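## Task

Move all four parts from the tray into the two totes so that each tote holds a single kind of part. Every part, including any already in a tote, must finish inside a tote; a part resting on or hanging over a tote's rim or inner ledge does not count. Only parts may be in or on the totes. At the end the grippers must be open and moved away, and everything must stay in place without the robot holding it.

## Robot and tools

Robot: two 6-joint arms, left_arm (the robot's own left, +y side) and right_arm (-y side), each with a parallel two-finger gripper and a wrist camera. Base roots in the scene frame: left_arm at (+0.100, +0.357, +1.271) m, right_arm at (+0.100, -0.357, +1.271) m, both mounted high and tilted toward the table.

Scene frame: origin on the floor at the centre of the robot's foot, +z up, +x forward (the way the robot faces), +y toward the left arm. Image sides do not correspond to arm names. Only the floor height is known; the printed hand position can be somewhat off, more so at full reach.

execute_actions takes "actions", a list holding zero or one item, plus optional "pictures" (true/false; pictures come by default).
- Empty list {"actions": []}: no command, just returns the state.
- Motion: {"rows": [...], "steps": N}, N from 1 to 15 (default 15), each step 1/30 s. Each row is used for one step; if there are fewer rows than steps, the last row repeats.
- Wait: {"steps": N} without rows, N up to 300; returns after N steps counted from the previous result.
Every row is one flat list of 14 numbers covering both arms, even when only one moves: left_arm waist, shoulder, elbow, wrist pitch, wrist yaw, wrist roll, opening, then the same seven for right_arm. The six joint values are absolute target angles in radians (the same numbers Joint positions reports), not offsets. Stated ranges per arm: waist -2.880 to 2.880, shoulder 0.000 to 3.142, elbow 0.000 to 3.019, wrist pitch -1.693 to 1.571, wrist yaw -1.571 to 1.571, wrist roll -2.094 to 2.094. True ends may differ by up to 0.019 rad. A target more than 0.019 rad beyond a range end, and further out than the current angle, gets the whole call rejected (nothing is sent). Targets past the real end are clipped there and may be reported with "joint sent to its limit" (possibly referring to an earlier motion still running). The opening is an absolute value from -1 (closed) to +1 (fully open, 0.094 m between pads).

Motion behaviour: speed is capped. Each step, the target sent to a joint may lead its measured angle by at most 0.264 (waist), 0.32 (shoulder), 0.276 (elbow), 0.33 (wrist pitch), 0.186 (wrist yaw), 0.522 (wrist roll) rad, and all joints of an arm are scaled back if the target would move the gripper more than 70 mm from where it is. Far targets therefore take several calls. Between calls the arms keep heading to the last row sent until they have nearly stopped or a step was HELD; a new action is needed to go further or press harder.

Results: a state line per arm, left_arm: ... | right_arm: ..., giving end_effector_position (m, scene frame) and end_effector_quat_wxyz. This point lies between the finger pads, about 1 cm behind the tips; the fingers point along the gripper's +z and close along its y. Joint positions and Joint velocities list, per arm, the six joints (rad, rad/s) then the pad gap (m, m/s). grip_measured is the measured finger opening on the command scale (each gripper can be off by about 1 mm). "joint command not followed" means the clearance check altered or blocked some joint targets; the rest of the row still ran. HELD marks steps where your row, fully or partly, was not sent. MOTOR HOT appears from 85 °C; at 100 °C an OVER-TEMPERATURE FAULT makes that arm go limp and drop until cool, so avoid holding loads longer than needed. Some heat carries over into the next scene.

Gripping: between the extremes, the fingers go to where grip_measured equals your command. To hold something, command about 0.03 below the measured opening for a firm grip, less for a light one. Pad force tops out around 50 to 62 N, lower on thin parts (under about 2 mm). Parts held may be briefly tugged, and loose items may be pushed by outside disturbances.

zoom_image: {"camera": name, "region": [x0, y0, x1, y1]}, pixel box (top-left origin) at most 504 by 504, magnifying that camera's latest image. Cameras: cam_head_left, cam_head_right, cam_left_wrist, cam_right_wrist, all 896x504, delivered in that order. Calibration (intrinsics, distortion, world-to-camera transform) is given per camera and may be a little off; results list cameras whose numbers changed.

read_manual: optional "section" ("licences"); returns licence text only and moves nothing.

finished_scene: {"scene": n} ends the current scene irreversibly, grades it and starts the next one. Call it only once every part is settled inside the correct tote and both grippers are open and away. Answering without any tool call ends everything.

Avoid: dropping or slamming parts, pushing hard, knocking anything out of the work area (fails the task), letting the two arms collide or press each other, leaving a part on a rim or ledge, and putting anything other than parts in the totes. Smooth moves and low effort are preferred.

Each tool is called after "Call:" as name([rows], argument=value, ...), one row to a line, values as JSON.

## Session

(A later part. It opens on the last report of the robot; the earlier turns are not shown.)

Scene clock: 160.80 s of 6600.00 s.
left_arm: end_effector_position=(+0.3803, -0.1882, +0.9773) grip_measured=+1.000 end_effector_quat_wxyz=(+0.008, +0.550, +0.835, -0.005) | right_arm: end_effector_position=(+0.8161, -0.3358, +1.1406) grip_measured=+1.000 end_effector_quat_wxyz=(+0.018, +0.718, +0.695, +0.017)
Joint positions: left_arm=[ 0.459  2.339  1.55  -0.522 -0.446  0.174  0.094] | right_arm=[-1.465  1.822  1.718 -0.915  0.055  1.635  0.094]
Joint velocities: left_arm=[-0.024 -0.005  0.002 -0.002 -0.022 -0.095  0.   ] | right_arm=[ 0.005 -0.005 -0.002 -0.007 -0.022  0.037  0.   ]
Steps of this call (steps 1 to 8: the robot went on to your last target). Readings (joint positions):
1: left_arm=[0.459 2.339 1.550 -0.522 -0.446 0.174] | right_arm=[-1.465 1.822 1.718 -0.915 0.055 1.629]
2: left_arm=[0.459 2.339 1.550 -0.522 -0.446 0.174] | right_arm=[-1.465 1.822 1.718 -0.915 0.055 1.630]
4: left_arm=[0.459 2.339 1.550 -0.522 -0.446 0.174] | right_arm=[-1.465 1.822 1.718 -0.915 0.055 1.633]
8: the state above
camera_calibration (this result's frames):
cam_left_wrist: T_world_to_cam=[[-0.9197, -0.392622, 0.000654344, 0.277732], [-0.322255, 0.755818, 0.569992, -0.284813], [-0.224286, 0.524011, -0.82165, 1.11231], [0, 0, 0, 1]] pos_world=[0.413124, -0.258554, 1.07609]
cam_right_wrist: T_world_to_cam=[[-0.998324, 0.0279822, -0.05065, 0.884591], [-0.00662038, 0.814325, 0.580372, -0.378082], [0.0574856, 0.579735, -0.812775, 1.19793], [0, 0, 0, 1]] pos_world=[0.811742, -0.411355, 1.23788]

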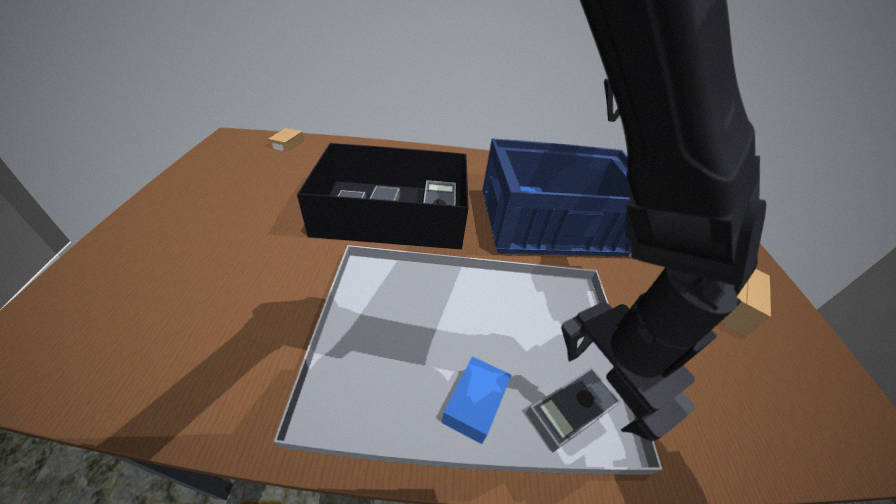

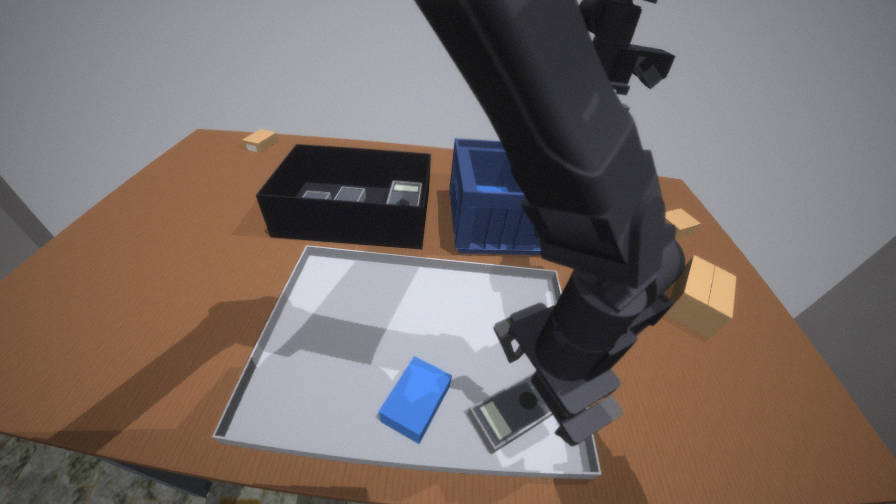

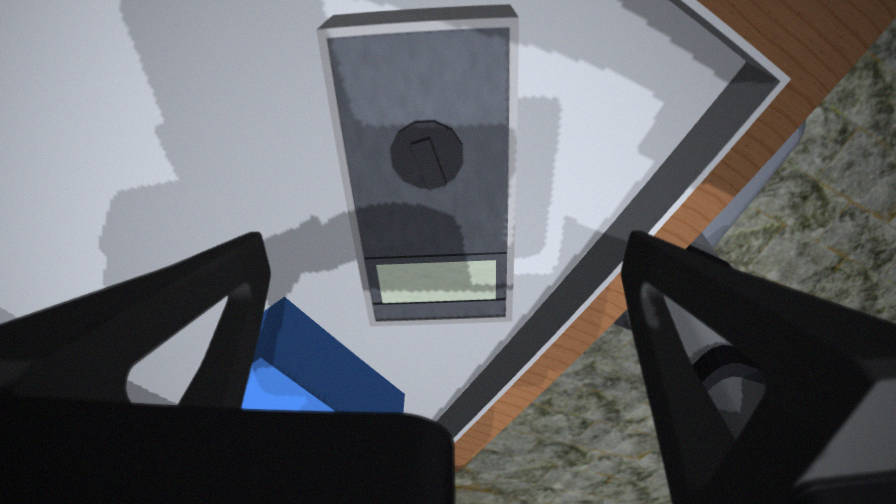

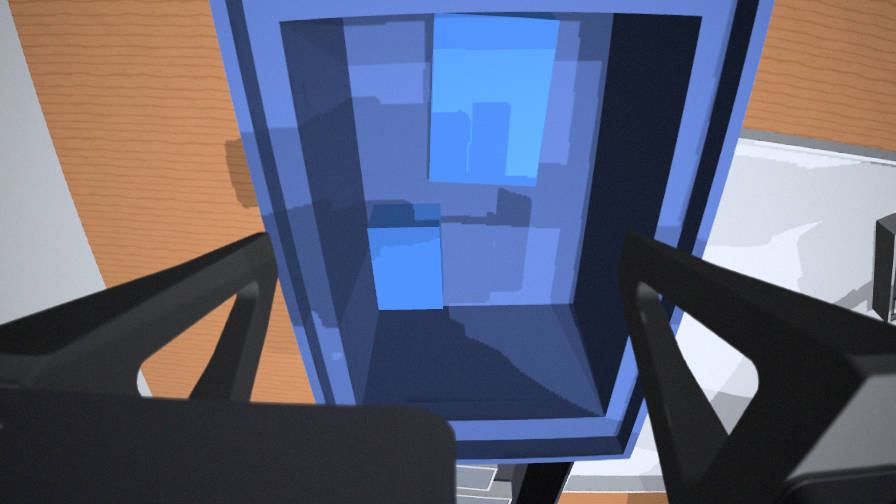

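Call:
execute_actions([
  {"rows":[[0.49,2.355,1.57,-0.505,-0.44,0.165,1,-1.46,1.82,1.72,-0.92,0.053,1.5,1],[0.493,2.364,1.576,-0.502,-0.44,0.165,1,-1.46,1.82,1.72,-0.92,0.053,1.4,1],[0.496,2.373,1.582,-0.499,-0.44,0.165,1,-1.46,1.82,1.72,-0.92,0.053,1.3,1],[0.499,2.382,1.588,-0.496,-0.438,0.165,1,-1.46,1.82,1.72,-0.92,0.053,1.3,1],[0.502,2.391,1.594,-0.493,-0.438,0.165,1,-1.46,1.82,1.72,-0.92,0.053,1.3,1],[0.505,2.4,1.601,-0.49,-0.436,0.165,1,-1.46,1.82,1.72,-0.92,0.053,1.3,1],[0.508,2.409,1.608,-0.487,-0.436,0.165,1,-1.46,1.82,1.72,-0.92,0.053,1.3,1],[0.511,2.418,1.615,-0.484,-0.435,0.165,1,-1.46,1.82,1.72,-0.92,0.053,1.3,1],[0.513,2.427,1.622,-0.481,-0.435,0.165,1,-1.46,1.82,1.72,-0.92,0.053,1.3,1],[0.515,2.436,1.629,-0.478,-0.435,0.165,1,-1.46,1.82,1.72,-0.92,0.053,1.3,1],[0.517,2.444,1.636,-0.475,-0.435,0.165,1,-1.46,1.82,1.72,-0.92,0.053,1.3,1],[0.518,2.451,1.643,-0.472,-0.435,0.165,1,-1.46,1.82,1.72,-0.92,0.053,1.3,1],[0.519,2.457,1.65,-0.468,-0.435,0.165,1,-1.46,1.82,1.72,-0.92,0.053,1.3,1]],"steps":15},
], pictures=false)

Call:
execute_actions([
  {"rows":[[0.519,2.457,1.65,-0.468,-0.435,0.165,1,-1.46,1.82,1.72,-0.92,0.053,1.3,1],[0.519,2.457,1.65,-0.468,-0.435,0.165,1,-1.46,1.82,1.72,-0.92,0.053,1.3,1],[0.519,2.457,1.65,-0.468,-0.435,0.165,0.9,-1.46,1.82,1.72,-0.92,0.053,1.3,1],[0.519,2.457,1.65,-0.468,-0.435,0.165,0.7,-1.46,1.82,1.72,-0.92,0.053,1.3,1],[0.519,2.457,1.65,-0.468,-0.435,0.165,0.5,-1.46,1.82,1.72,-0.92,0.053,1.3,1],[0.519,2.457,1.65,-0.468,-0.435,0.165,0.35,-1.46,1.82,1.72,-0.92,0.053,1.3,1],[0.519,2.457,1.65,-0.468,-0.435,0.165,0.28,-1.46,1.82,1.72,-0.92,0.053,1.3,1],[0.519,2.457,1.65,-0.468,-0.435,0.165,0.13,-1.46,1.82,1.72,-0.92,0.053,1.3,1]],"steps":15},
])

Scene clock: 180.63 s of 6600.00 s.
left_arm: end_effector_position=(+0.3885, -0.1775, +0.9218) grip_measured=+1.000 end_effector_quat_wxyz=(-0.002, +0.530, +0.848, +0.003) | right_arm: end_effector_position=(+0.8161, -0.3358, +1.1406) grip_measured=+1.000 end_effector_quat_wxyz=(+0.020, +0.604, +0.797, +0.014)
Joint positions: left_arm=[ 0.514  2.443  1.616 -0.484 -0.439  0.174  0.094] | right_arm=[-1.465  1.822  1.718 -0.915  0.055  1.328  0.094]
Joint velocities: left_arm=[0.034 0.19  0.027 0.046 0.037 0.007 0.   ] | right_arm=[-0.005  0.005 -0.002 -0.002 -0.066 -0.125  0.   ]
Steps of this call (steps 1 to 30: the robot went on to your last target; steps 31 to 90: nothing new was sent; then 16.33 s passed at rest; steps 91 to 105: all 15 steps of this action). Readings (joint positions):
91: left_arm=[0.460 2.339 1.550 -0.522 -0.445 0.174] | right_arm=[-1.465 1.822 1.718 -0.915 0.055 1.621]
92: left_arm=[0.461 2.339 1.550 -0.520 -0.444 0.174] | right_arm=[-1.465 1.822 1.718 -0.915 0.055 1.586]
94: left_arm=[0.467 2.343 1.552 -0.516 -0.442 0.174] | right_arm=[-1.465 1.822 1.718 -0.915 0.055 1.492]
98: left_arm=[0.487 2.372 1.575 -0.504 -0.440 0.174] | right_arm=[-1.465 1.822 1.718 -0.915 0.055 1.386]
105: the state above

Scene clock: 181.13 s of 6600.00 s.
left_arm: end_effector_position=(+0.3845, -0.1761, +0.9159) grip_measured=+0.204 end_effector_quat_wxyz=(-0.005, +0.531, +0.848, +0.003) | right_arm: end_effector_position=(+0.8161, -0.3358, +1.1406) grip_measured=+1.000 end_effector_quat_wxyz=(+0.020, +0.598, +0.801, +0.014)
Joint positions: left_arm=[ 0.515  2.455  1.619 -0.482 -0.436  0.174  0.057] | right_arm=[-1.465  1.822  1.718 -0.915  0.055  1.313  0.094]
Joint velocities: left_arm=[-0.015 -0.024  0.002  0.007 -0.022 -0.051 -0.   ] | right_arm=[-0.005  0.005 -0.002 -0.012 -0.022 -0.037  0.   ]
Steps of this call (steps 1 to 15: all 15 steps of this action). Readings (joint positions):
1: left_arm=[0.515 2.448 1.616 -0.483 -0.439 0.174] | right_arm=[-1.465 1.822 1.718 -0.915 0.055 1.325]
2: left_arm=[0.515 2.452 1.616 -0.483 -0.439 0.174] | right_arm=[-1.465 1.822 1.718 -0.915 0.055 1.322]
4: left_arm=[0.515 2.455 1.616 -0.483 -0.438 0.174] | right_arm=[-1.465 1.822 1.718 -0.915 0.055 1.319]
8: left_arm=[0.515 2.455 1.619 -0.483 -0.437 0.174] | right_arm=[-1.465 1.822 1.718 -0.915 0.055 1.315]
15: the state above
camera_calibration (this result's frames):
cam_left_wrist: T_world_to_cam=[[-0.900895, -0.434032, 0.00192108, 0.270656], [-0.347964, 0.724881, 0.594532, -0.275655], [-0.259439, 0.534943, -0.80407, 1.05573], [0, 0, 0, 1]] pos_world=[0.421811, -0.247463, 1.01224]
cam_right_wrist: T_world_to_cam=[[-0.955791, -0.290127, -0.0478483, 0.739873], [-0.264984, 0.779305, 0.567861, -0.164725], [-0.127464, 0.555436, -0.821732, 1.35092], [0, 0, 0, 1]] pos_world=[0.835708, -0.407324, 1.23904]

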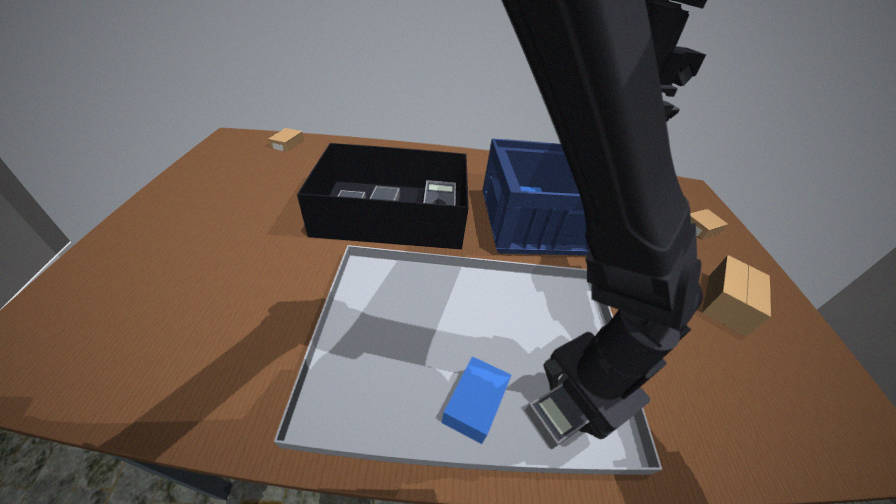

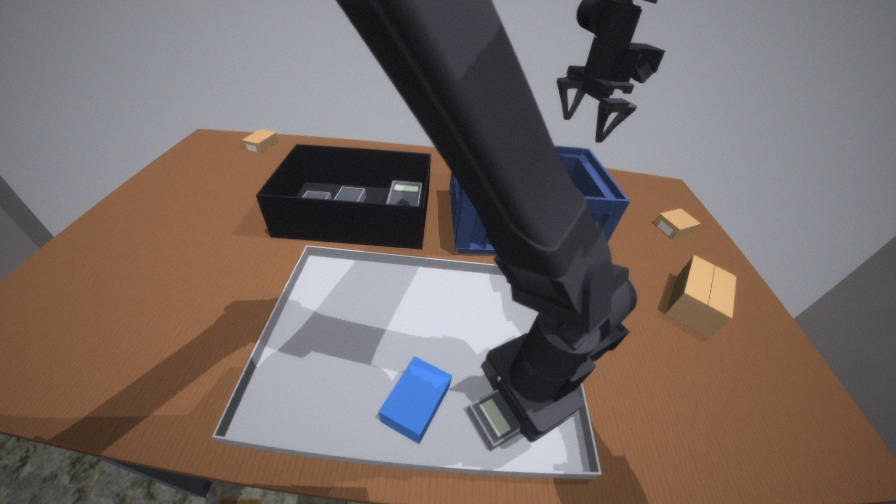

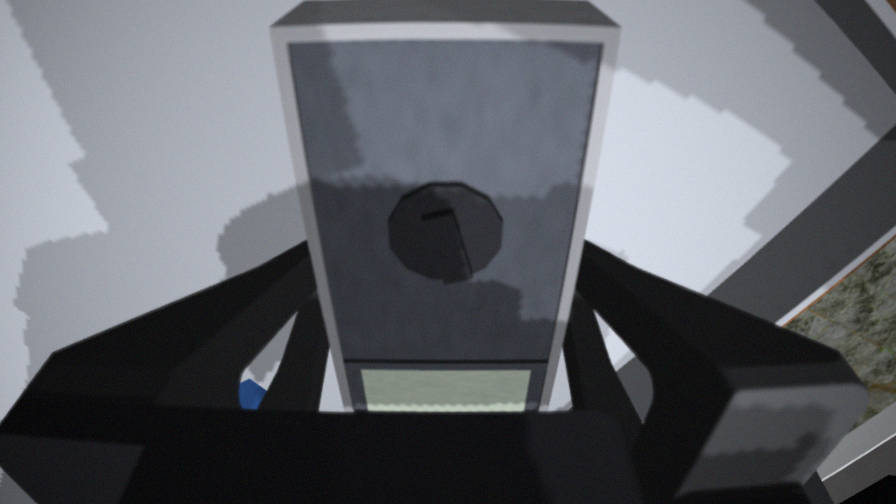

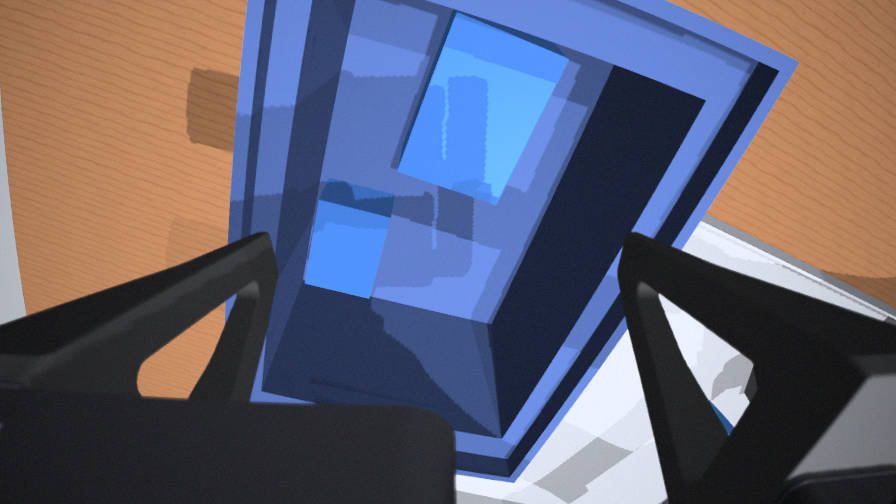

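Call:
execute_actions([
  {"rows":[[0.505,2.415,1.625,-0.495,-0.44,0.174,0.165,-1.46,1.82,1.72,-0.92,0.053,1.3,1],[0.5,2.39,1.615,-0.505,-0.44,0.174,0.165,-1.46,1.82,1.72,-0.92,0.053,1.3,1],[0.495,2.365,1.602,-0.515,-0.44,0.174,0.165,-1.46,1.82,1.72,-0.92,0.053,1.3,1],[0.495,2.34,1.588,-0.525,-0.44,0.174,0.165,-1.46,1.82,1.72,-0.92,0.053,1.3,1],[0.495,2.315,1.572,-0.535,-0.44,0.18,0.165,-1.46,1.82,1.72,-0.92,0.053,1.3,1],[0.5,2.29,1.555,-0.545,-0.44,0.2,0.165,-1.46,1.82,1.72,-0.92,0.053,1.3,1],[0.51,2.26,1.535,-0.553,-0.44,0.23,0.165,-1.46,1.82,1.72,-0.92,0.053,1.3,1],[0.525,2.23,1.513,-0.56,-0.435,0.27,0.165,-1.46,1.82,1.72,-0.92,0.053,1.3,1],[0.54,2.2,1.49,-0.565,-0.43,0.31,0.165,-1.46,1.8,1.7,-0.92,0.053,1.3,1],[0.56,2.17,1.467,-0.57,-0.425,0.36,0.165,-1.46,1.78,1.66,-0.9,0.053,1.3,1],[0.58,2.14,1.445,-0.575,-0.42,0.41,0.165,-1.46,1.76,1.62,-0.88,0.053,1.3,1],[0.605,2.11,1.425,-0.58,-0.41,0.46,0.165,-1.46,1.74,1.58,-0.86,0.053,1.3,1],[0.63,2.08,1.405,-0.585,-0.4,0.51,0.165,-1.46,1.72,1.54,-0.84,0.053,1.3,1],[0.655,2.05,1.39,-0.59,-0.39,0.56,0.165,-1.46,1.7,1.5,-0.82,0.053,1.3,1],[0.68,2.02,1.375,-0.595,-0.38,0.61,0.165,-1.46,1.68,1.46,-0.8,0.053,1.3,1]],"steps":15},
], pictures=false)

Call:
execute_actions([
  {"rows":[[0.71,1.99,1.36,-0.6,-0.37,0.66,0.165,-1.46,1.66,1.42,-0.78,0.053,1.3,1],[0.74,1.96,1.345,-0.605,-0.36,0.71,0.165,-1.46,1.64,1.38,-0.76,0.053,1.3,1],[0.77,1.93,1.33,-0.61,-0.35,0.76,0.165,-1.46,1.62,1.34,-0.74,0.053,1.3,1],[0.8,1.9,1.32,-0.615,-0.34,0.81,0.165,-1.45,1.6,1.3,-0.72,0.06,1.3,1],[0.83,1.87,1.31,-0.62,-0.33,0.86,0.165,-1.44,1.59,1.26,-0.7,0.065,1.3,1],[0.86,1.84,1.305,-0.63,-0.32,0.91,0.165,-1.43,1.58,1.22,-0.68,0.07,1.3,1],[0.89,1.82,1.305,-0.64,-0.31,0.96,0.165,-1.41,1.57,1.18,-0.66,0.08,1.3,1],[0.92,1.8,1.31,-0.65,-0.3,1.01,0.165,-1.39,1.56,1.14,-0.64,0.09,1.3,1],[0.95,1.79,1.32,-0.665,-0.285,1.06,0.165,-1.37,1.55,1.1,-0.62,0.1,1.3,1],[0.98,1.79,1.34,-0.68,-0.27,1.11,0.165,-1.34,1.55,1.06,-0.59,0.11,1.28,1],[1.0,1.79,1.36,-0.7,-0.26,1.16,0.165,-1.3,1.55,1.02,-0.56,0.13,1.26,1]],"steps":15},
], pictures=false)

Scene clock: 210.70 s of 6600.00 s.
left_arm: end_effector_position=(+0.4234, -0.1259, +1.0013) grip_measured=+0.204 end_effector_quat_wxyz=(-0.020, +0.588, +0.809, -0.006) | right_arm: end_effector_position=(+0.7623, -0.3372, +1.1321) grip_measured=+1.000 end_effector_quat_wxyz=(+0.005, +0.596, +0.803, +0.001)
Joint positions: left_arm=[ 0.554  2.198  1.431 -0.559 -0.402  0.344  0.057] | right_arm=[-1.465  1.743  1.533 -0.849  0.055  1.312  0.094]
Joint velocities: left_arm=[ 0.415 -0.777 -0.374 -0.09   0.168  0.784  0.001] | right_arm=[-0.015 -0.581 -1.238  0.515 -0.037  0.037  0.   ]
Steps of this call (steps 1 to 15: the robot went on to your last target; steps 16 to 90: nothing new was sent; then 26.07 s passed at rest; steps 91 to 105: all 15 steps of this action). Readings (joint positions):
91: left_arm=[0.515 2.455 1.619 -0.482 -0.436 0.174] | right_arm=[-1.465 1.822 1.718 -0.915 0.055 1.313]
92: left_arm=[0.515 2.455 1.619 -0.484 -0.436 0.174] | right_arm=[-1.465 1.822 1.718 -0.915 0.055 1.313]
94: left_arm=[0.515 2.444 1.609 -0.494 -0.436 0.174] | right_arm=[-1.465 1.822 1.718 -0.915 0.055 1.313]
98: left_arm=[0.515 2.376 1.545 -0.529 -0.436 0.189] | right_arm=[-1.465 1.822 1.718 -0.915 0.055 1.313]
105: the state above

Scene clock: 211.20 s of 6600.00 s.
left_arm: end_effector_position=(+0.5940, +0.0515, +1.0507) grip_measured=+0.204 end_effector_quat_wxyz=(-0.025, +0.640, +0.768, -0.013) | right_arm: end_effector_position=(+0.5879, -0.2698, +1.1087) grip_measured=+1.000 end_effector_quat_wxyz=(-0.021, +0.522, +0.852, -0.016)
Joint positions: left_arm=[ 0.928  1.907  1.344 -0.646 -0.276  0.852  0.057] | right_arm=[-1.301  1.552  1.009 -0.591  0.125  1.286  0.094]
Joint velocities: left_arm=[ 0.816 -0.454 -0.012 -0.325  0.183  1.341  0.001] | right_arm=[ 0.503  0.044 -0.247  0.027 -0.037 -0.11   0.   ]
Steps of this call (steps 1 to 15: all 15 steps of this action). Readings (joint positions):
1: left_arm=[0.569 2.173 1.418 -0.561 -0.394 0.372] | right_arm=[-1.465 1.723 1.490 -0.832 0.055 1.312]
2: left_arm=[0.587 2.149 1.407 -0.564 -0.386 0.400] | right_arm=[-1.465 1.704 1.448 -0.815 0.055 1.312]
4: left_arm=[0.629 2.102 1.385 -0.569 -0.371 0.459] | right_arm=[-1.465 1.665 1.366 -0.777 0.056 1.312]
8: left_arm=[0.729 2.017 1.351 -0.584 -0.339 0.582] | right_arm=[-1.452 1.591 1.212 -0.696 0.081 1.312]
15: the state above

Call:
execute_actions([
  {"rows":[[1.02,1.8,1.41,-0.72,-0.25,1.2,0.165,-1.26,1.58,1.0,-0.53,0.15,1.25,1],[1.04,1.815,1.45,-0.74,-0.24,1.22,0.165,-1.22,1.61,0.99,-0.5,0.17,1.24,1],[1.06,1.83,1.49,-0.76,-0.235,1.24,0.165,-1.18,1.64,0.98,-0.47,0.19,1.23,1],[1.08,1.845,1.53,-0.78,-0.23,1.26,0.165,-1.14,1.67,0.97,-0.44,0.21,1.22,1],[1.095,1.86,1.57,-0.8,-0.22,1.28,0.165,-1.1,1.7,0.96,-0.41,0.225,1.21,1],[1.11,1.88,1.61,-0.815,-0.215,1.3,0.165,-1.06,1.73,0.955,-0.38,0.24,1.2,1],[1.125,1.9,1.65,-0.83,-0.21,1.32,0.165,-1.02,1.76,0.95,-0.35,0.255,1.19,1],[1.14,1.92,1.69,-0.845,-0.2,1.34,0.165,-0.98,1.79,0.95,-0.325,0.27,1.186,1],[1.152,1.94,1.73,-0.86,-0.195,1.355,0.165,-0.94,1.82,0.95,-0.3,0.285,1.186,1],[1.164,1.96,1.77,-0.875,-0.19,1.37,0.165,-0.9,1.85,0.95,-0.275,0.3,1.186,1],[1.174,1.98,1.81,-0.89,-0.185,1.38,0.165,-0.865,1.88,0.95,-0.25,0.315,1.186,1],[1.183,2.0,1.845,-0.905,-0.182,1.39,0.165,-0.83,1.91,0.95,-0.225,0.33,1.186,1],[1.19,2.02,1.88,-0.918,-0.18,1.4,0.165,-0.8,1.94,0.953,-0.2,0.345,1.186,1],[1.195,2.037,1.91,-0.928,-0.177,1.4,0.165,-0.775,1.965,0.956,-0.175,0.355,1.186,1],[1.2,2.05,1.932,-0.936,-0.177,1.4,0.165,-0.76,1.985,0.958,-0.155,0.363,1.186,1]],"steps":15},
], pictures=false)

Call:
execute_actions([
  {"steps":20},
])

Scene clock: 223.73 s of 6600.00 s.
left_arm: end_effector_position=(+0.8104, +0.1496, +1.0884) grip_measured=+0.204 end_effector_quat_wxyz=(+0.020, +0.723, +0.690, +0.013) | right_arm: end_effector_position=(+0.4982, -0.0970, +1.0247) grip_measured=+1.000 end_effector_quat_wxyz=(+0.014, +0.336, +0.942, -0.005)
Joint positions: left_arm=[ 1.187  2.001  1.849 -0.895 -0.184  1.344  0.057] | right_arm=[-0.909  1.841  0.972 -0.28   0.33   1.224  0.094]
Joint velocities: left_arm=[ 0.425  0.464  0.896 -0.31  -0.037  0.256 -0.002] | right_arm=[ 1.021  0.913  0.012  0.799  0.359 -0.051  0.   ]
Steps of this call (steps 1 to 45: the robot went on to your last target; steps 46 to 110: nothing new was sent; then 8.37 s passed at rest; steps 111 to 125: all 15 steps of this action). Readings (joint positions):
111: left_arm=[1.015 1.807 1.346 -0.692 -0.260 1.149] | right_arm=[-1.285 1.554 1.003 -0.571 0.135 1.272]
112: left_arm=[1.015 1.808 1.353 -0.704 -0.252 1.159] | right_arm=[-1.281 1.556 1.001 -0.557 0.153 1.268]
114: left_arm=[1.022 1.820 1.393 -0.740 -0.236 1.185] | right_arm=[-1.256 1.573 0.996 -0.510 0.192 1.260]
118: left_arm=[1.068 1.872 1.544 -0.799 -0.211 1.243] | right_arm=[-1.148 1.649 0.983 -0.428 0.239 1.242]
125: the state above

Scene clock: 224.40 s of 6600.00 s.
left_arm: end_effector_position=(+0.8144, +0.1662, +1.0688) grip_measured=+0.204 end_effector_quat_wxyz=(+0.003, +0.730, +0.683, +0.009) | right_arm: end_effector_position=(+0.4088, -0.0405, +0.9875) grip_measured=+1.000 end_effector_quat_wxyz=(-0.005, +0.244, +0.970, -0.004)
Joint positions: left_arm=[ 1.215  2.048  1.894 -0.924 -0.181  1.383  0.057] | right_arm=[-0.745  2.004  0.949 -0.171  0.36   1.199  0.094]
Joint velocities: left_arm=[ 0.005 -0.015 -0.017 -0.022 -0.037  0.066 -0.001] | right_arm=[-0.005 -0.005  0.007 -0.012 -0.022  0.022  0.   ]
Steps of this call (steps 1 to 20: the robot went on to your last target). Readings (joint positions):
1: left_arm=[1.200 2.015 1.875 -0.903 -0.184 1.352] | right_arm=[-0.874 1.871 0.972 -0.253 0.341 1.221]
2: left_arm=[1.210 2.024 1.889 -0.906 -0.184 1.358] | right_arm=[-0.840 1.902 0.972 -0.226 0.350 1.217]
4: left_arm=[1.223 2.033 1.894 -0.913 -0.184 1.367] | right_arm=[-0.780 1.959 0.971 -0.188 0.355 1.210]
8: left_arm=[1.223 2.045 1.894 -0.924 -0.182 1.377] | right_arm=[-0.730 2.005 0.953 -0.176 0.355 1.202]
20: the state above
camera_calibration (this result's frames):
cam_left_wrist: T_world_to_cam=[[-0.99746, 0.0696096, -0.0151248, 0.819384], [0.0471786, 0.804643, 0.591882, -0.797382], [0.0533707, 0.589665, -0.805883, 0.845251], [0, 0, 0, 1]] pos_world=[0.80981, 0.0861558, 1.16552]
cam_right_wrist: T_world_to_cam=[[-0.468999, -0.883162, 0.00807592, 0.150702], [-0.711852, 0.383406, 0.588444, -0.269572], [-0.522788, 0.270231, -0.808497, 1.14619], [0, 0, 0, 1]] pos_world=[0.478001, -0.0732879, 1.08411]

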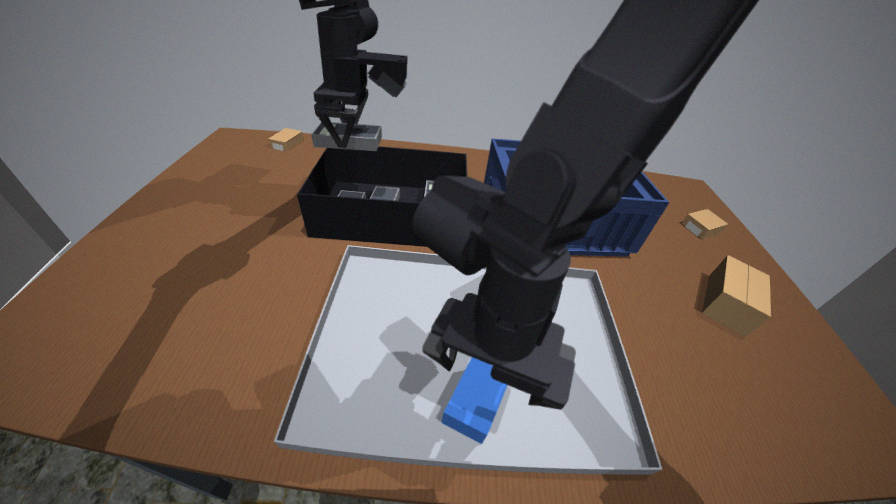

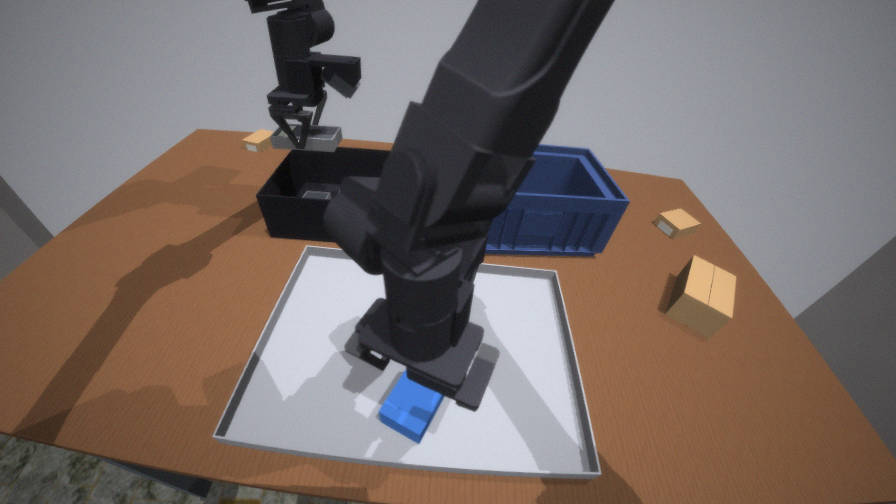

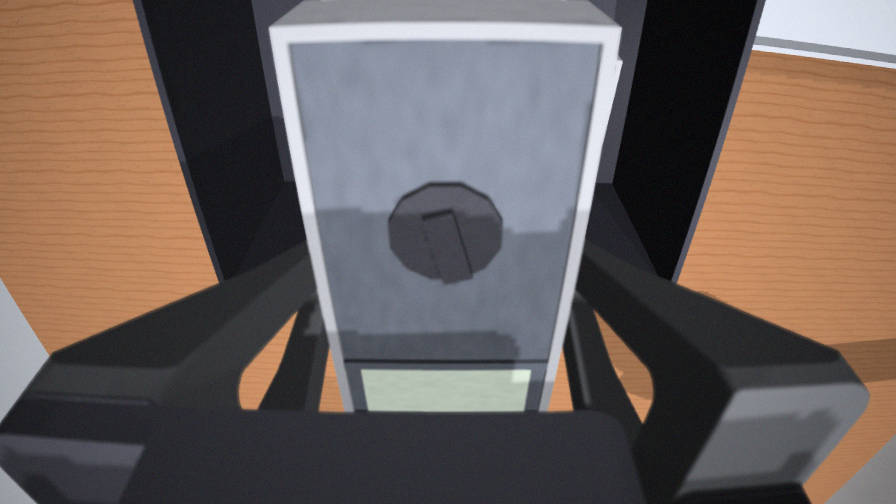

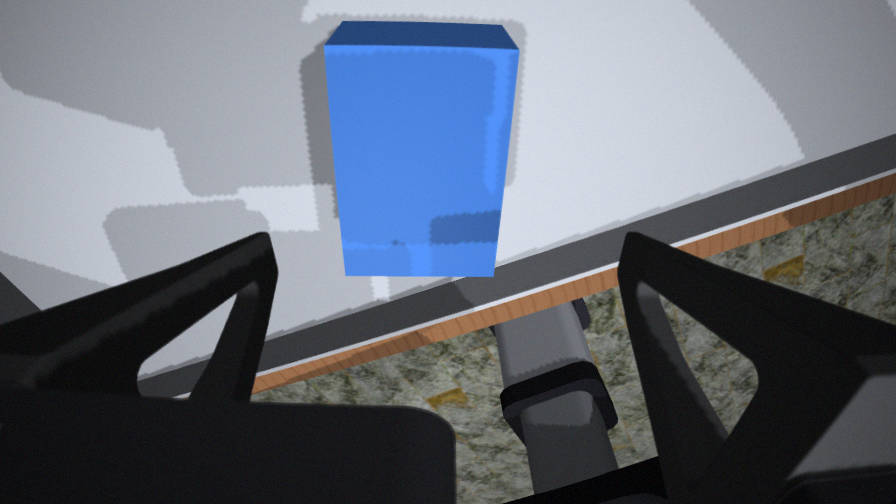

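Call:
execute_actions([
  {"rows":[[1.21,2.06,1.935,-0.91,-0.175,1.41,0.165,-0.762,2.025,0.968,-0.148,0.355,1.18,1],[1.21,2.074,1.942,-0.903,-0.175,1.41,0.165,-0.765,2.038,0.976,-0.14,0.355,1.175,1],[1.21,2.088,1.949,-0.896,-0.173,1.41,0.165,-0.768,2.051,0.984,-0.132,0.353,1.17,1],[1.21,2.102,1.956,-0.889,-0.173,1.41,0.165,-0.772,2.064,0.992,-0.124,0.353,1.165,1],[1.21,2.116,1.963,-0.882,-0.171,1.415,0.165,-0.776,2.077,1.0,-0.116,0.351,1.165,1],[1.21,2.13,1.97,-0.875,-0.171,1.415,0.165,-0.78,2.09,1.007,-0.108,0.351,1.165,1],[1.21,2.144,1.977,-0.868,-0.169,1.415,0.165,-0.784,2.103,1.014,-0.1,0.349,1.165,1],[1.21,2.158,1.984,-0.861,-0.169,1.415,0.165,-0.787,2.116,1.021,-0.092,0.349,1.165,1],[1.21,2.172,1.991,-0.854,-0.168,1.415,0.165,-0.79,2.129,1.028,-0.084,0.347,1.165,1],[1.21,2.185,1.998,-0.847,-0.168,1.415,0.165,-0.793,2.142,1.035,-0.076,0.347,1.165,1],[1.21,2.197,2.005,-0.84,-0.167,1.415,0.165,-0.796,2.155,1.042,-0.068,0.346,1.165,1],[1.21,2.208,2.012,-0.833,-0.167,1.415,0.165,-0.799,2.167,1.048,-0.061,0.346,1.165,1],[1.21,2.218,2.019,-0.826,-0.167,1.415,0.165,-0.801,2.178,1.053,-0.055,0.346,1.165,1],[1.21,2.227,2.025,-0.82,-0.167,1.415,0.165,-0.803,2.187,1.057,-0.05,0.346,1.165,1],[1.21,2.233,2.03,-0.815,-0.167,1.415,0.165,-0.804,2.194,1.06,-0.046,0.346,1.165,1]],"steps":15},
], pictures=false)

Call:
execute_actions([
  {"rows":[[1.21,2.233,2.03,-0.815,-0.167,1.415,0.165,-0.804,2.194,1.06,-0.046,0.346,1.165,1],[1.21,2.233,2.03,-0.815,-0.167,1.415,0.165,-0.804,2.194,1.06,-0.046,0.346,1.165,1],[1.21,2.233,2.03,-0.815,-0.167,1.415,0.165,-0.804,2.194,1.06,-0.046,0.346,1.165,0.9],[1.21,2.233,2.03,-0.815,-0.167,1.415,0.165,-0.804,2.194,1.06,-0.046,0.346,1.165,0.7],[1.21,2.233,2.03,-0.815,-0.167,1.415,0.165,-0.804,2.194,1.06,-0.046,0.346,1.165,0.5],[1.21,2.233,2.03,-0.815,-0.167,1.415,0.165,-0.804,2.194,1.06,-0.046,0.346,1.165,0.37],[1.21,2.233,2.03,-0.815,-0.167,1.415,0.165,-0.804,2.194,1.06,-0.046,0.346,1.165,0.3],[1.21,2.233,2.03,-0.815,-0.167,1.415,0.165,-0.804,2.194,1.06,-0.046,0.346,1.165,0.13]],"steps":15},
])

Scene clock: 249.13 s of 6600.00 s.
left_arm: end_effector_position=(+0.8094, +0.1510, +0.9848) grip_measured=+0.204 end_effector_quat_wxyz=(+0.003, +0.735, +0.678, +0.003) | right_arm: end_effector_position=(+0.4198, -0.0299, +0.9296) grip_measured=+1.000 end_effector_quat_wxyz=(+0.004, +0.258, +0.966, +0.006)
Joint positions: left_arm=[ 1.215  2.21   1.967 -0.84  -0.171  1.398  0.057] | right_arm=[-0.784  2.161  1.048 -0.071  0.349  1.179  0.094]
Joint velocities: left_arm=[ 0.005  0.425  0.061  0.149 -0.022  0.022 -0.   ] | right_arm=[-0.083  0.347  0.095  0.134  0.037 -0.051  0.   ]
Steps of this call (steps 1 to 15: the robot went on to your last target; steps 16 to 90: nothing new was sent; then 21.23 s passed at rest; steps 91 to 105: all 15 steps of this action). Readings (joint positions):
91: left_arm=[1.215 2.048 1.894 -0.924 -0.180 1.385] | right_arm=[-0.745 2.004 0.950 -0.170 0.359 1.198]
92: left_arm=[1.215 2.049 1.894 -0.924 -0.180 1.387] | right_arm=[-0.745 2.005 0.951 -0.167 0.359 1.196]
94: left_arm=[1.215 2.055 1.898 -0.916 -0.178 1.390] | right_arm=[-0.746 2.015 0.961 -0.156 0.357 1.191]
98: left_arm=[1.215 2.099 1.929 -0.888 -0.174 1.395] | right_arm=[-0.756 2.063 1.002 -0.122 0.353 1.183]
105: the state above

Scene clock: 249.63 s of 6600.00 s.
left_arm: end_effector_position=(+0.8009, +0.1487, +0.9596) grip_measured=+0.204 end_effector_quat_wxyz=(-0.004, +0.737, +0.676, -0.002) | right_arm: end_effector_position=(+0.4123, -0.0338, +0.9181) grip_measured=+0.179 end_effector_quat_wxyz=(-0.000, +0.257, +0.966, -0.001)
Joint positions: left_arm=[ 1.215  2.256  1.983 -0.828 -0.171  1.399  0.057] | right_arm=[-0.789  2.191  1.054 -0.061  0.349  1.178  0.055]
Joint velocities: left_arm=[-0.005 -0.024 -0.012 -0.007 -0.007 -0.037 -0.   ] | right_arm=[ 0.015 -0.005  0.002 -0.002  0.022  0.022 -0.   ]
Steps of this call (steps 1 to 15: all 15 steps of this action). Readings (joint positions):
1: left_arm=[1.215 2.224 1.969 -0.835 -0.171 1.398] | right_arm=[-0.786 2.171 1.051 -0.067 0.349 1.178]
2: left_arm=[1.215 2.234 1.969 -0.833 -0.171 1.398] | right_arm=[-0.788 2.180 1.052 -0.065 0.349 1.178]
4: left_arm=[1.215 2.250 1.969 -0.832 -0.171 1.399] | right_arm=[-0.789 2.189 1.052 -0.064 0.349 1.178]
8: left_arm=[1.215 2.256 1.970 -0.832 -0.171 1.399] | right_arm=[-0.789 2.191 1.053 -0.063 0.349 1.178]
15: the state above
camera_calibration (this result's frames):
cam_left_wrist: T_world_to_cam=[[-0.995952, 0.0894405, 0.0089164, 0.778342], [0.0776081, 0.805647, 0.587291, -0.738093], [0.0453441, 0.585606, -0.809327, 0.778621], [0, 0, 0, 1]] pos_world=[0.797168, 0.0690622, 1.05669]
cam_right_wrist: T_world_to_cam=[[-0.492606, -0.870252, -0.000471198, 0.176815], [-0.707893, 0.400387, 0.581874, -0.223736], [-0.506189, 0.286968, -0.813279, 1.08826], [0, 0, 0, 1]] pos_world=[0.479586, -0.0688422, 1.01533]

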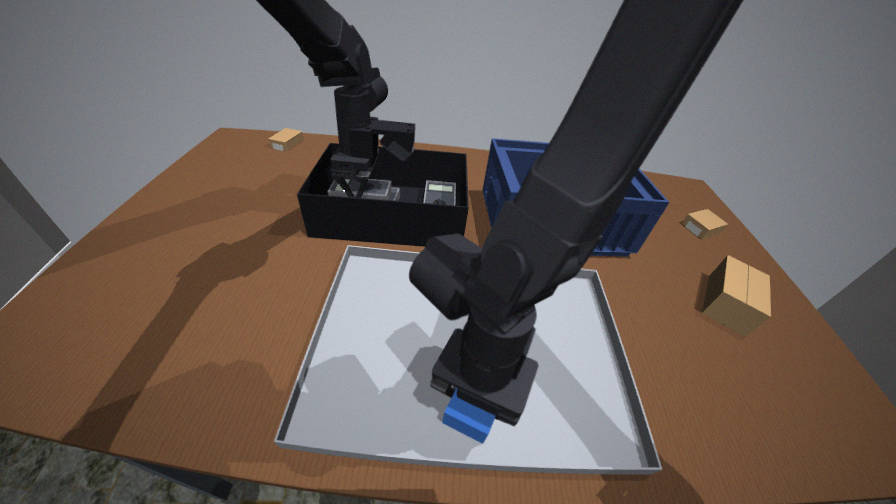

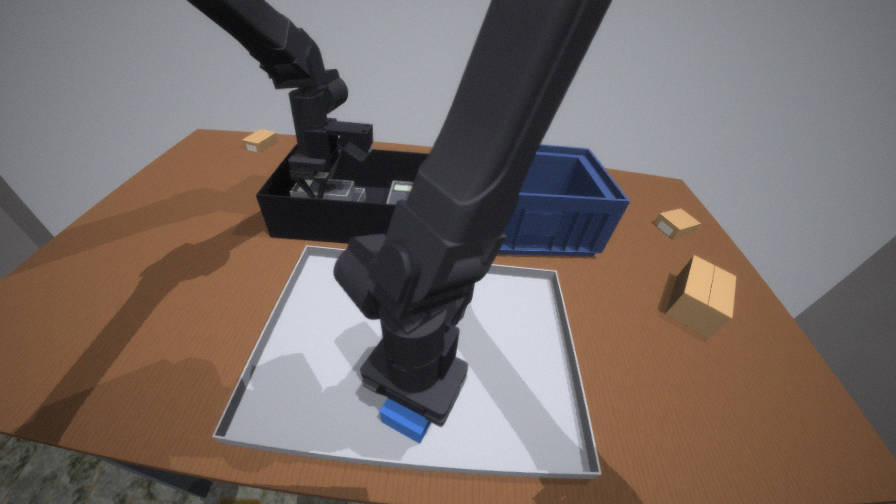

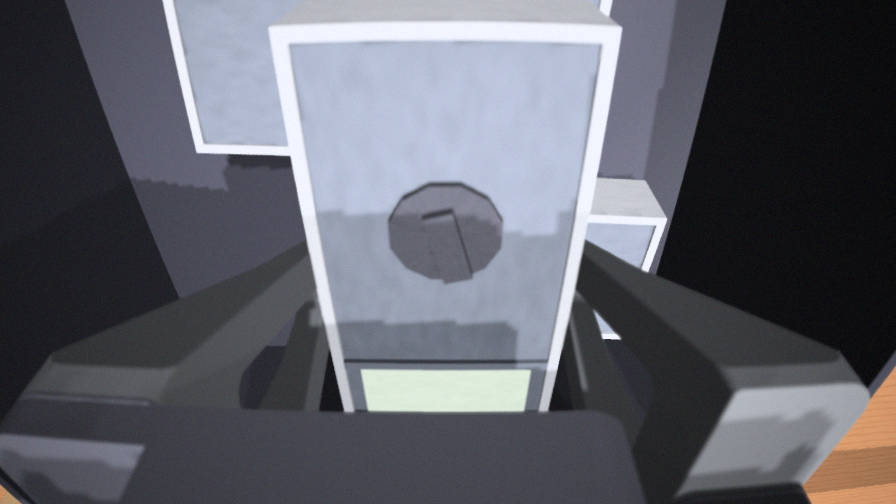

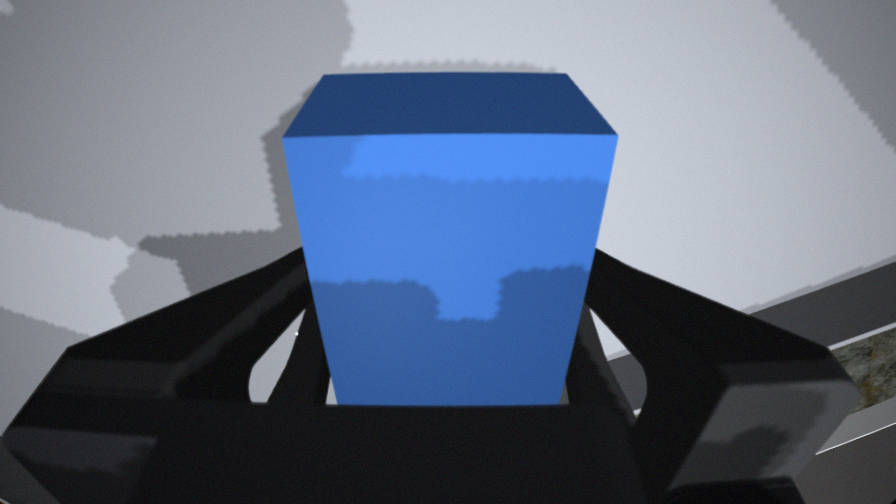

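Call:
execute_actions(actions=[])

Scene clock: 264.70 s of 6600.00 s.
left_arm: end_effector_position=(+0.8009, +0.1487, +0.9596) grip_measured=+0.204 end_effector_quat_wxyz=(-0.004, +0.737, +0.676, -0.002) | right_arm: end_effector_position=(+0.4123, -0.0338, +0.9181) grip_measured=+0.179 end_effector_quat_wxyz=(-0.000, +0.257, +0.966, -0.001)
Joint positions: left_arm=[ 1.215  2.256  1.983 -0.828 -0.171  1.399  0.057] | right_arm=[-0.789  2.191  1.054 -0.061  0.349  1.178  0.055]
Joint velocities: left_arm=[-0.015  0.015 -0.002 -0.012  0.051  0.081 -0.   ] | right_arm=[ 0.005 -0.005 -0.017 -0.002 -0.007  0.037 -0.001]
Steps of this call (steps 1 to 15: the robot went on to your last target; steps 16 to 90: nothing new was sent; then 12.07 s passed at rest). Readings (joint positions):
1: left_arm=[1.215 2.256 1.983 -0.828 -0.171 1.399] | right_arm=[-0.789 2.191 1.054 -0.061 0.349 1.178]
2: left_arm=[1.215 2.256 1.983 -0.828 -0.171 1.399] | right_arm=[-0.789 2.191 1.054 -0.061 0.349 1.178]
4: left_arm=[1.215 2.256 1.983 -0.828 -0.171 1.399] | right_arm=[-0.789 2.191 1.054 -0.061 0.349 1.178]
8: left_arm=[1.215 2.256 1.983 -0.828 -0.171 1.399] | right_arm=[-0.789 2.191 1.054 -0.061 0.349 1.178]
90: the state above
All arms were judged still, so your last target was given up. Only a new action makes them travel on or press farther. Fingers that are still opening or closing keep moving.
camera_calibration (this result's frames):
cam_left_wrist: T_world_to_cam=[[-0.995952, 0.0894405, 0.0089164, 0.778342], [0.0776081, 0.805647, 0.587291, -0.738093], [0.0453441, 0.585606, -0.809327, 0.778621], [0, 0, 0, 1]] pos_world=[0.797168, 0.0690622, 1.05669]
cam_right_wrist: T_world_to_cam=[[-0.492606, -0.870252, -0.000471198, 0.176815], [-0.707893, 0.400387, 0.581874, -0.223736], [-0.506189, 0.286968, -0.813279, 1.08826], [0, 0, 0, 1]] pos_world=[0.479586, -0.0688422, 1.01533]

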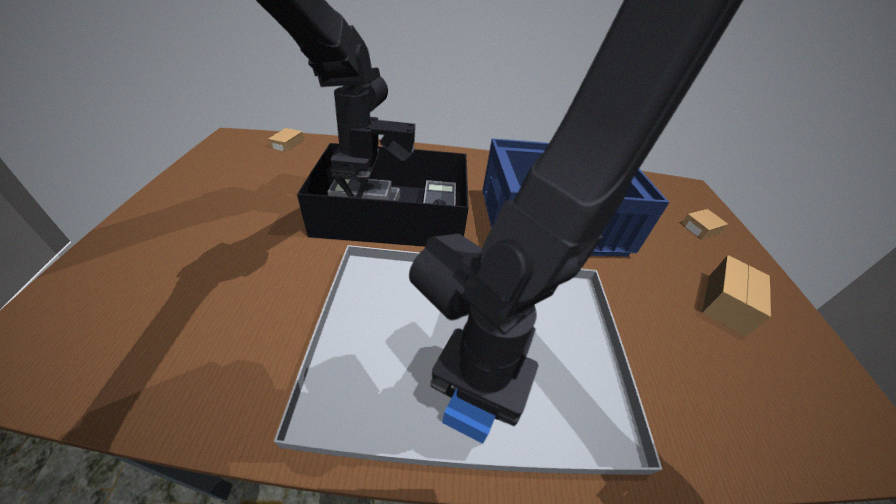

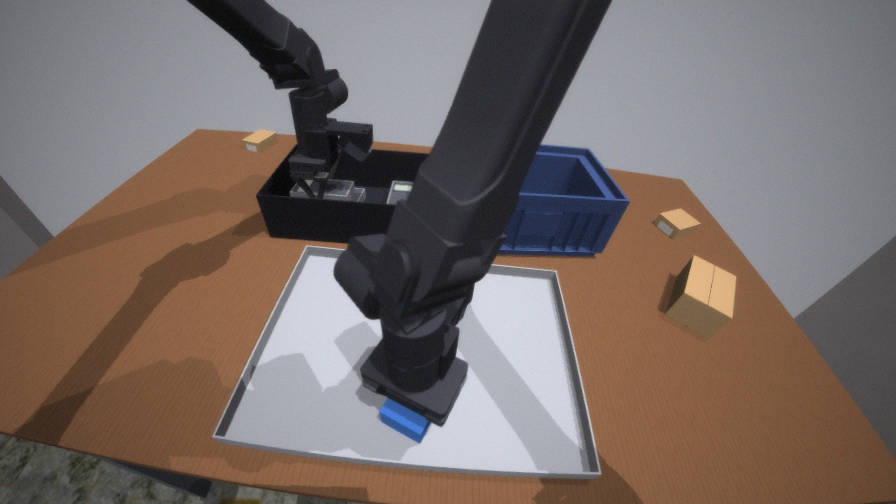

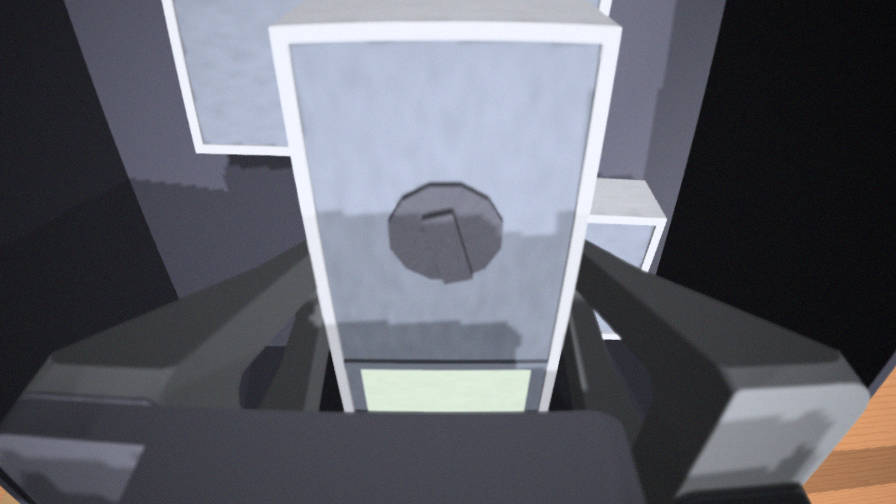

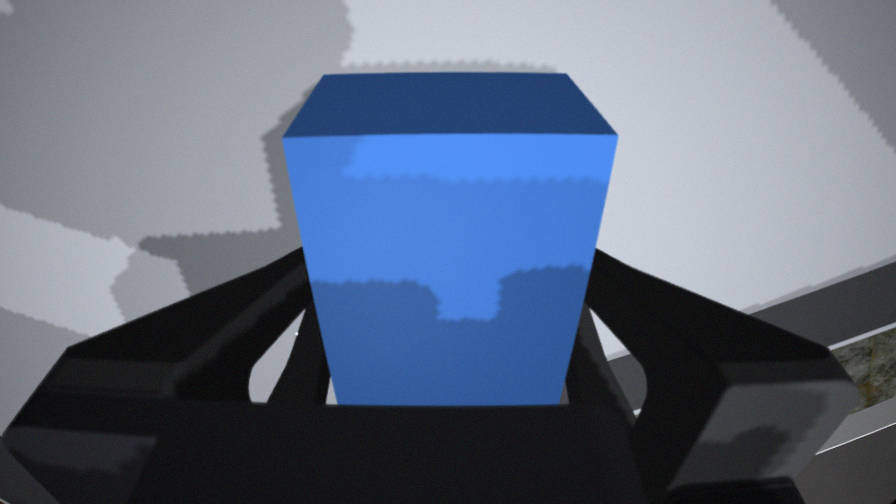

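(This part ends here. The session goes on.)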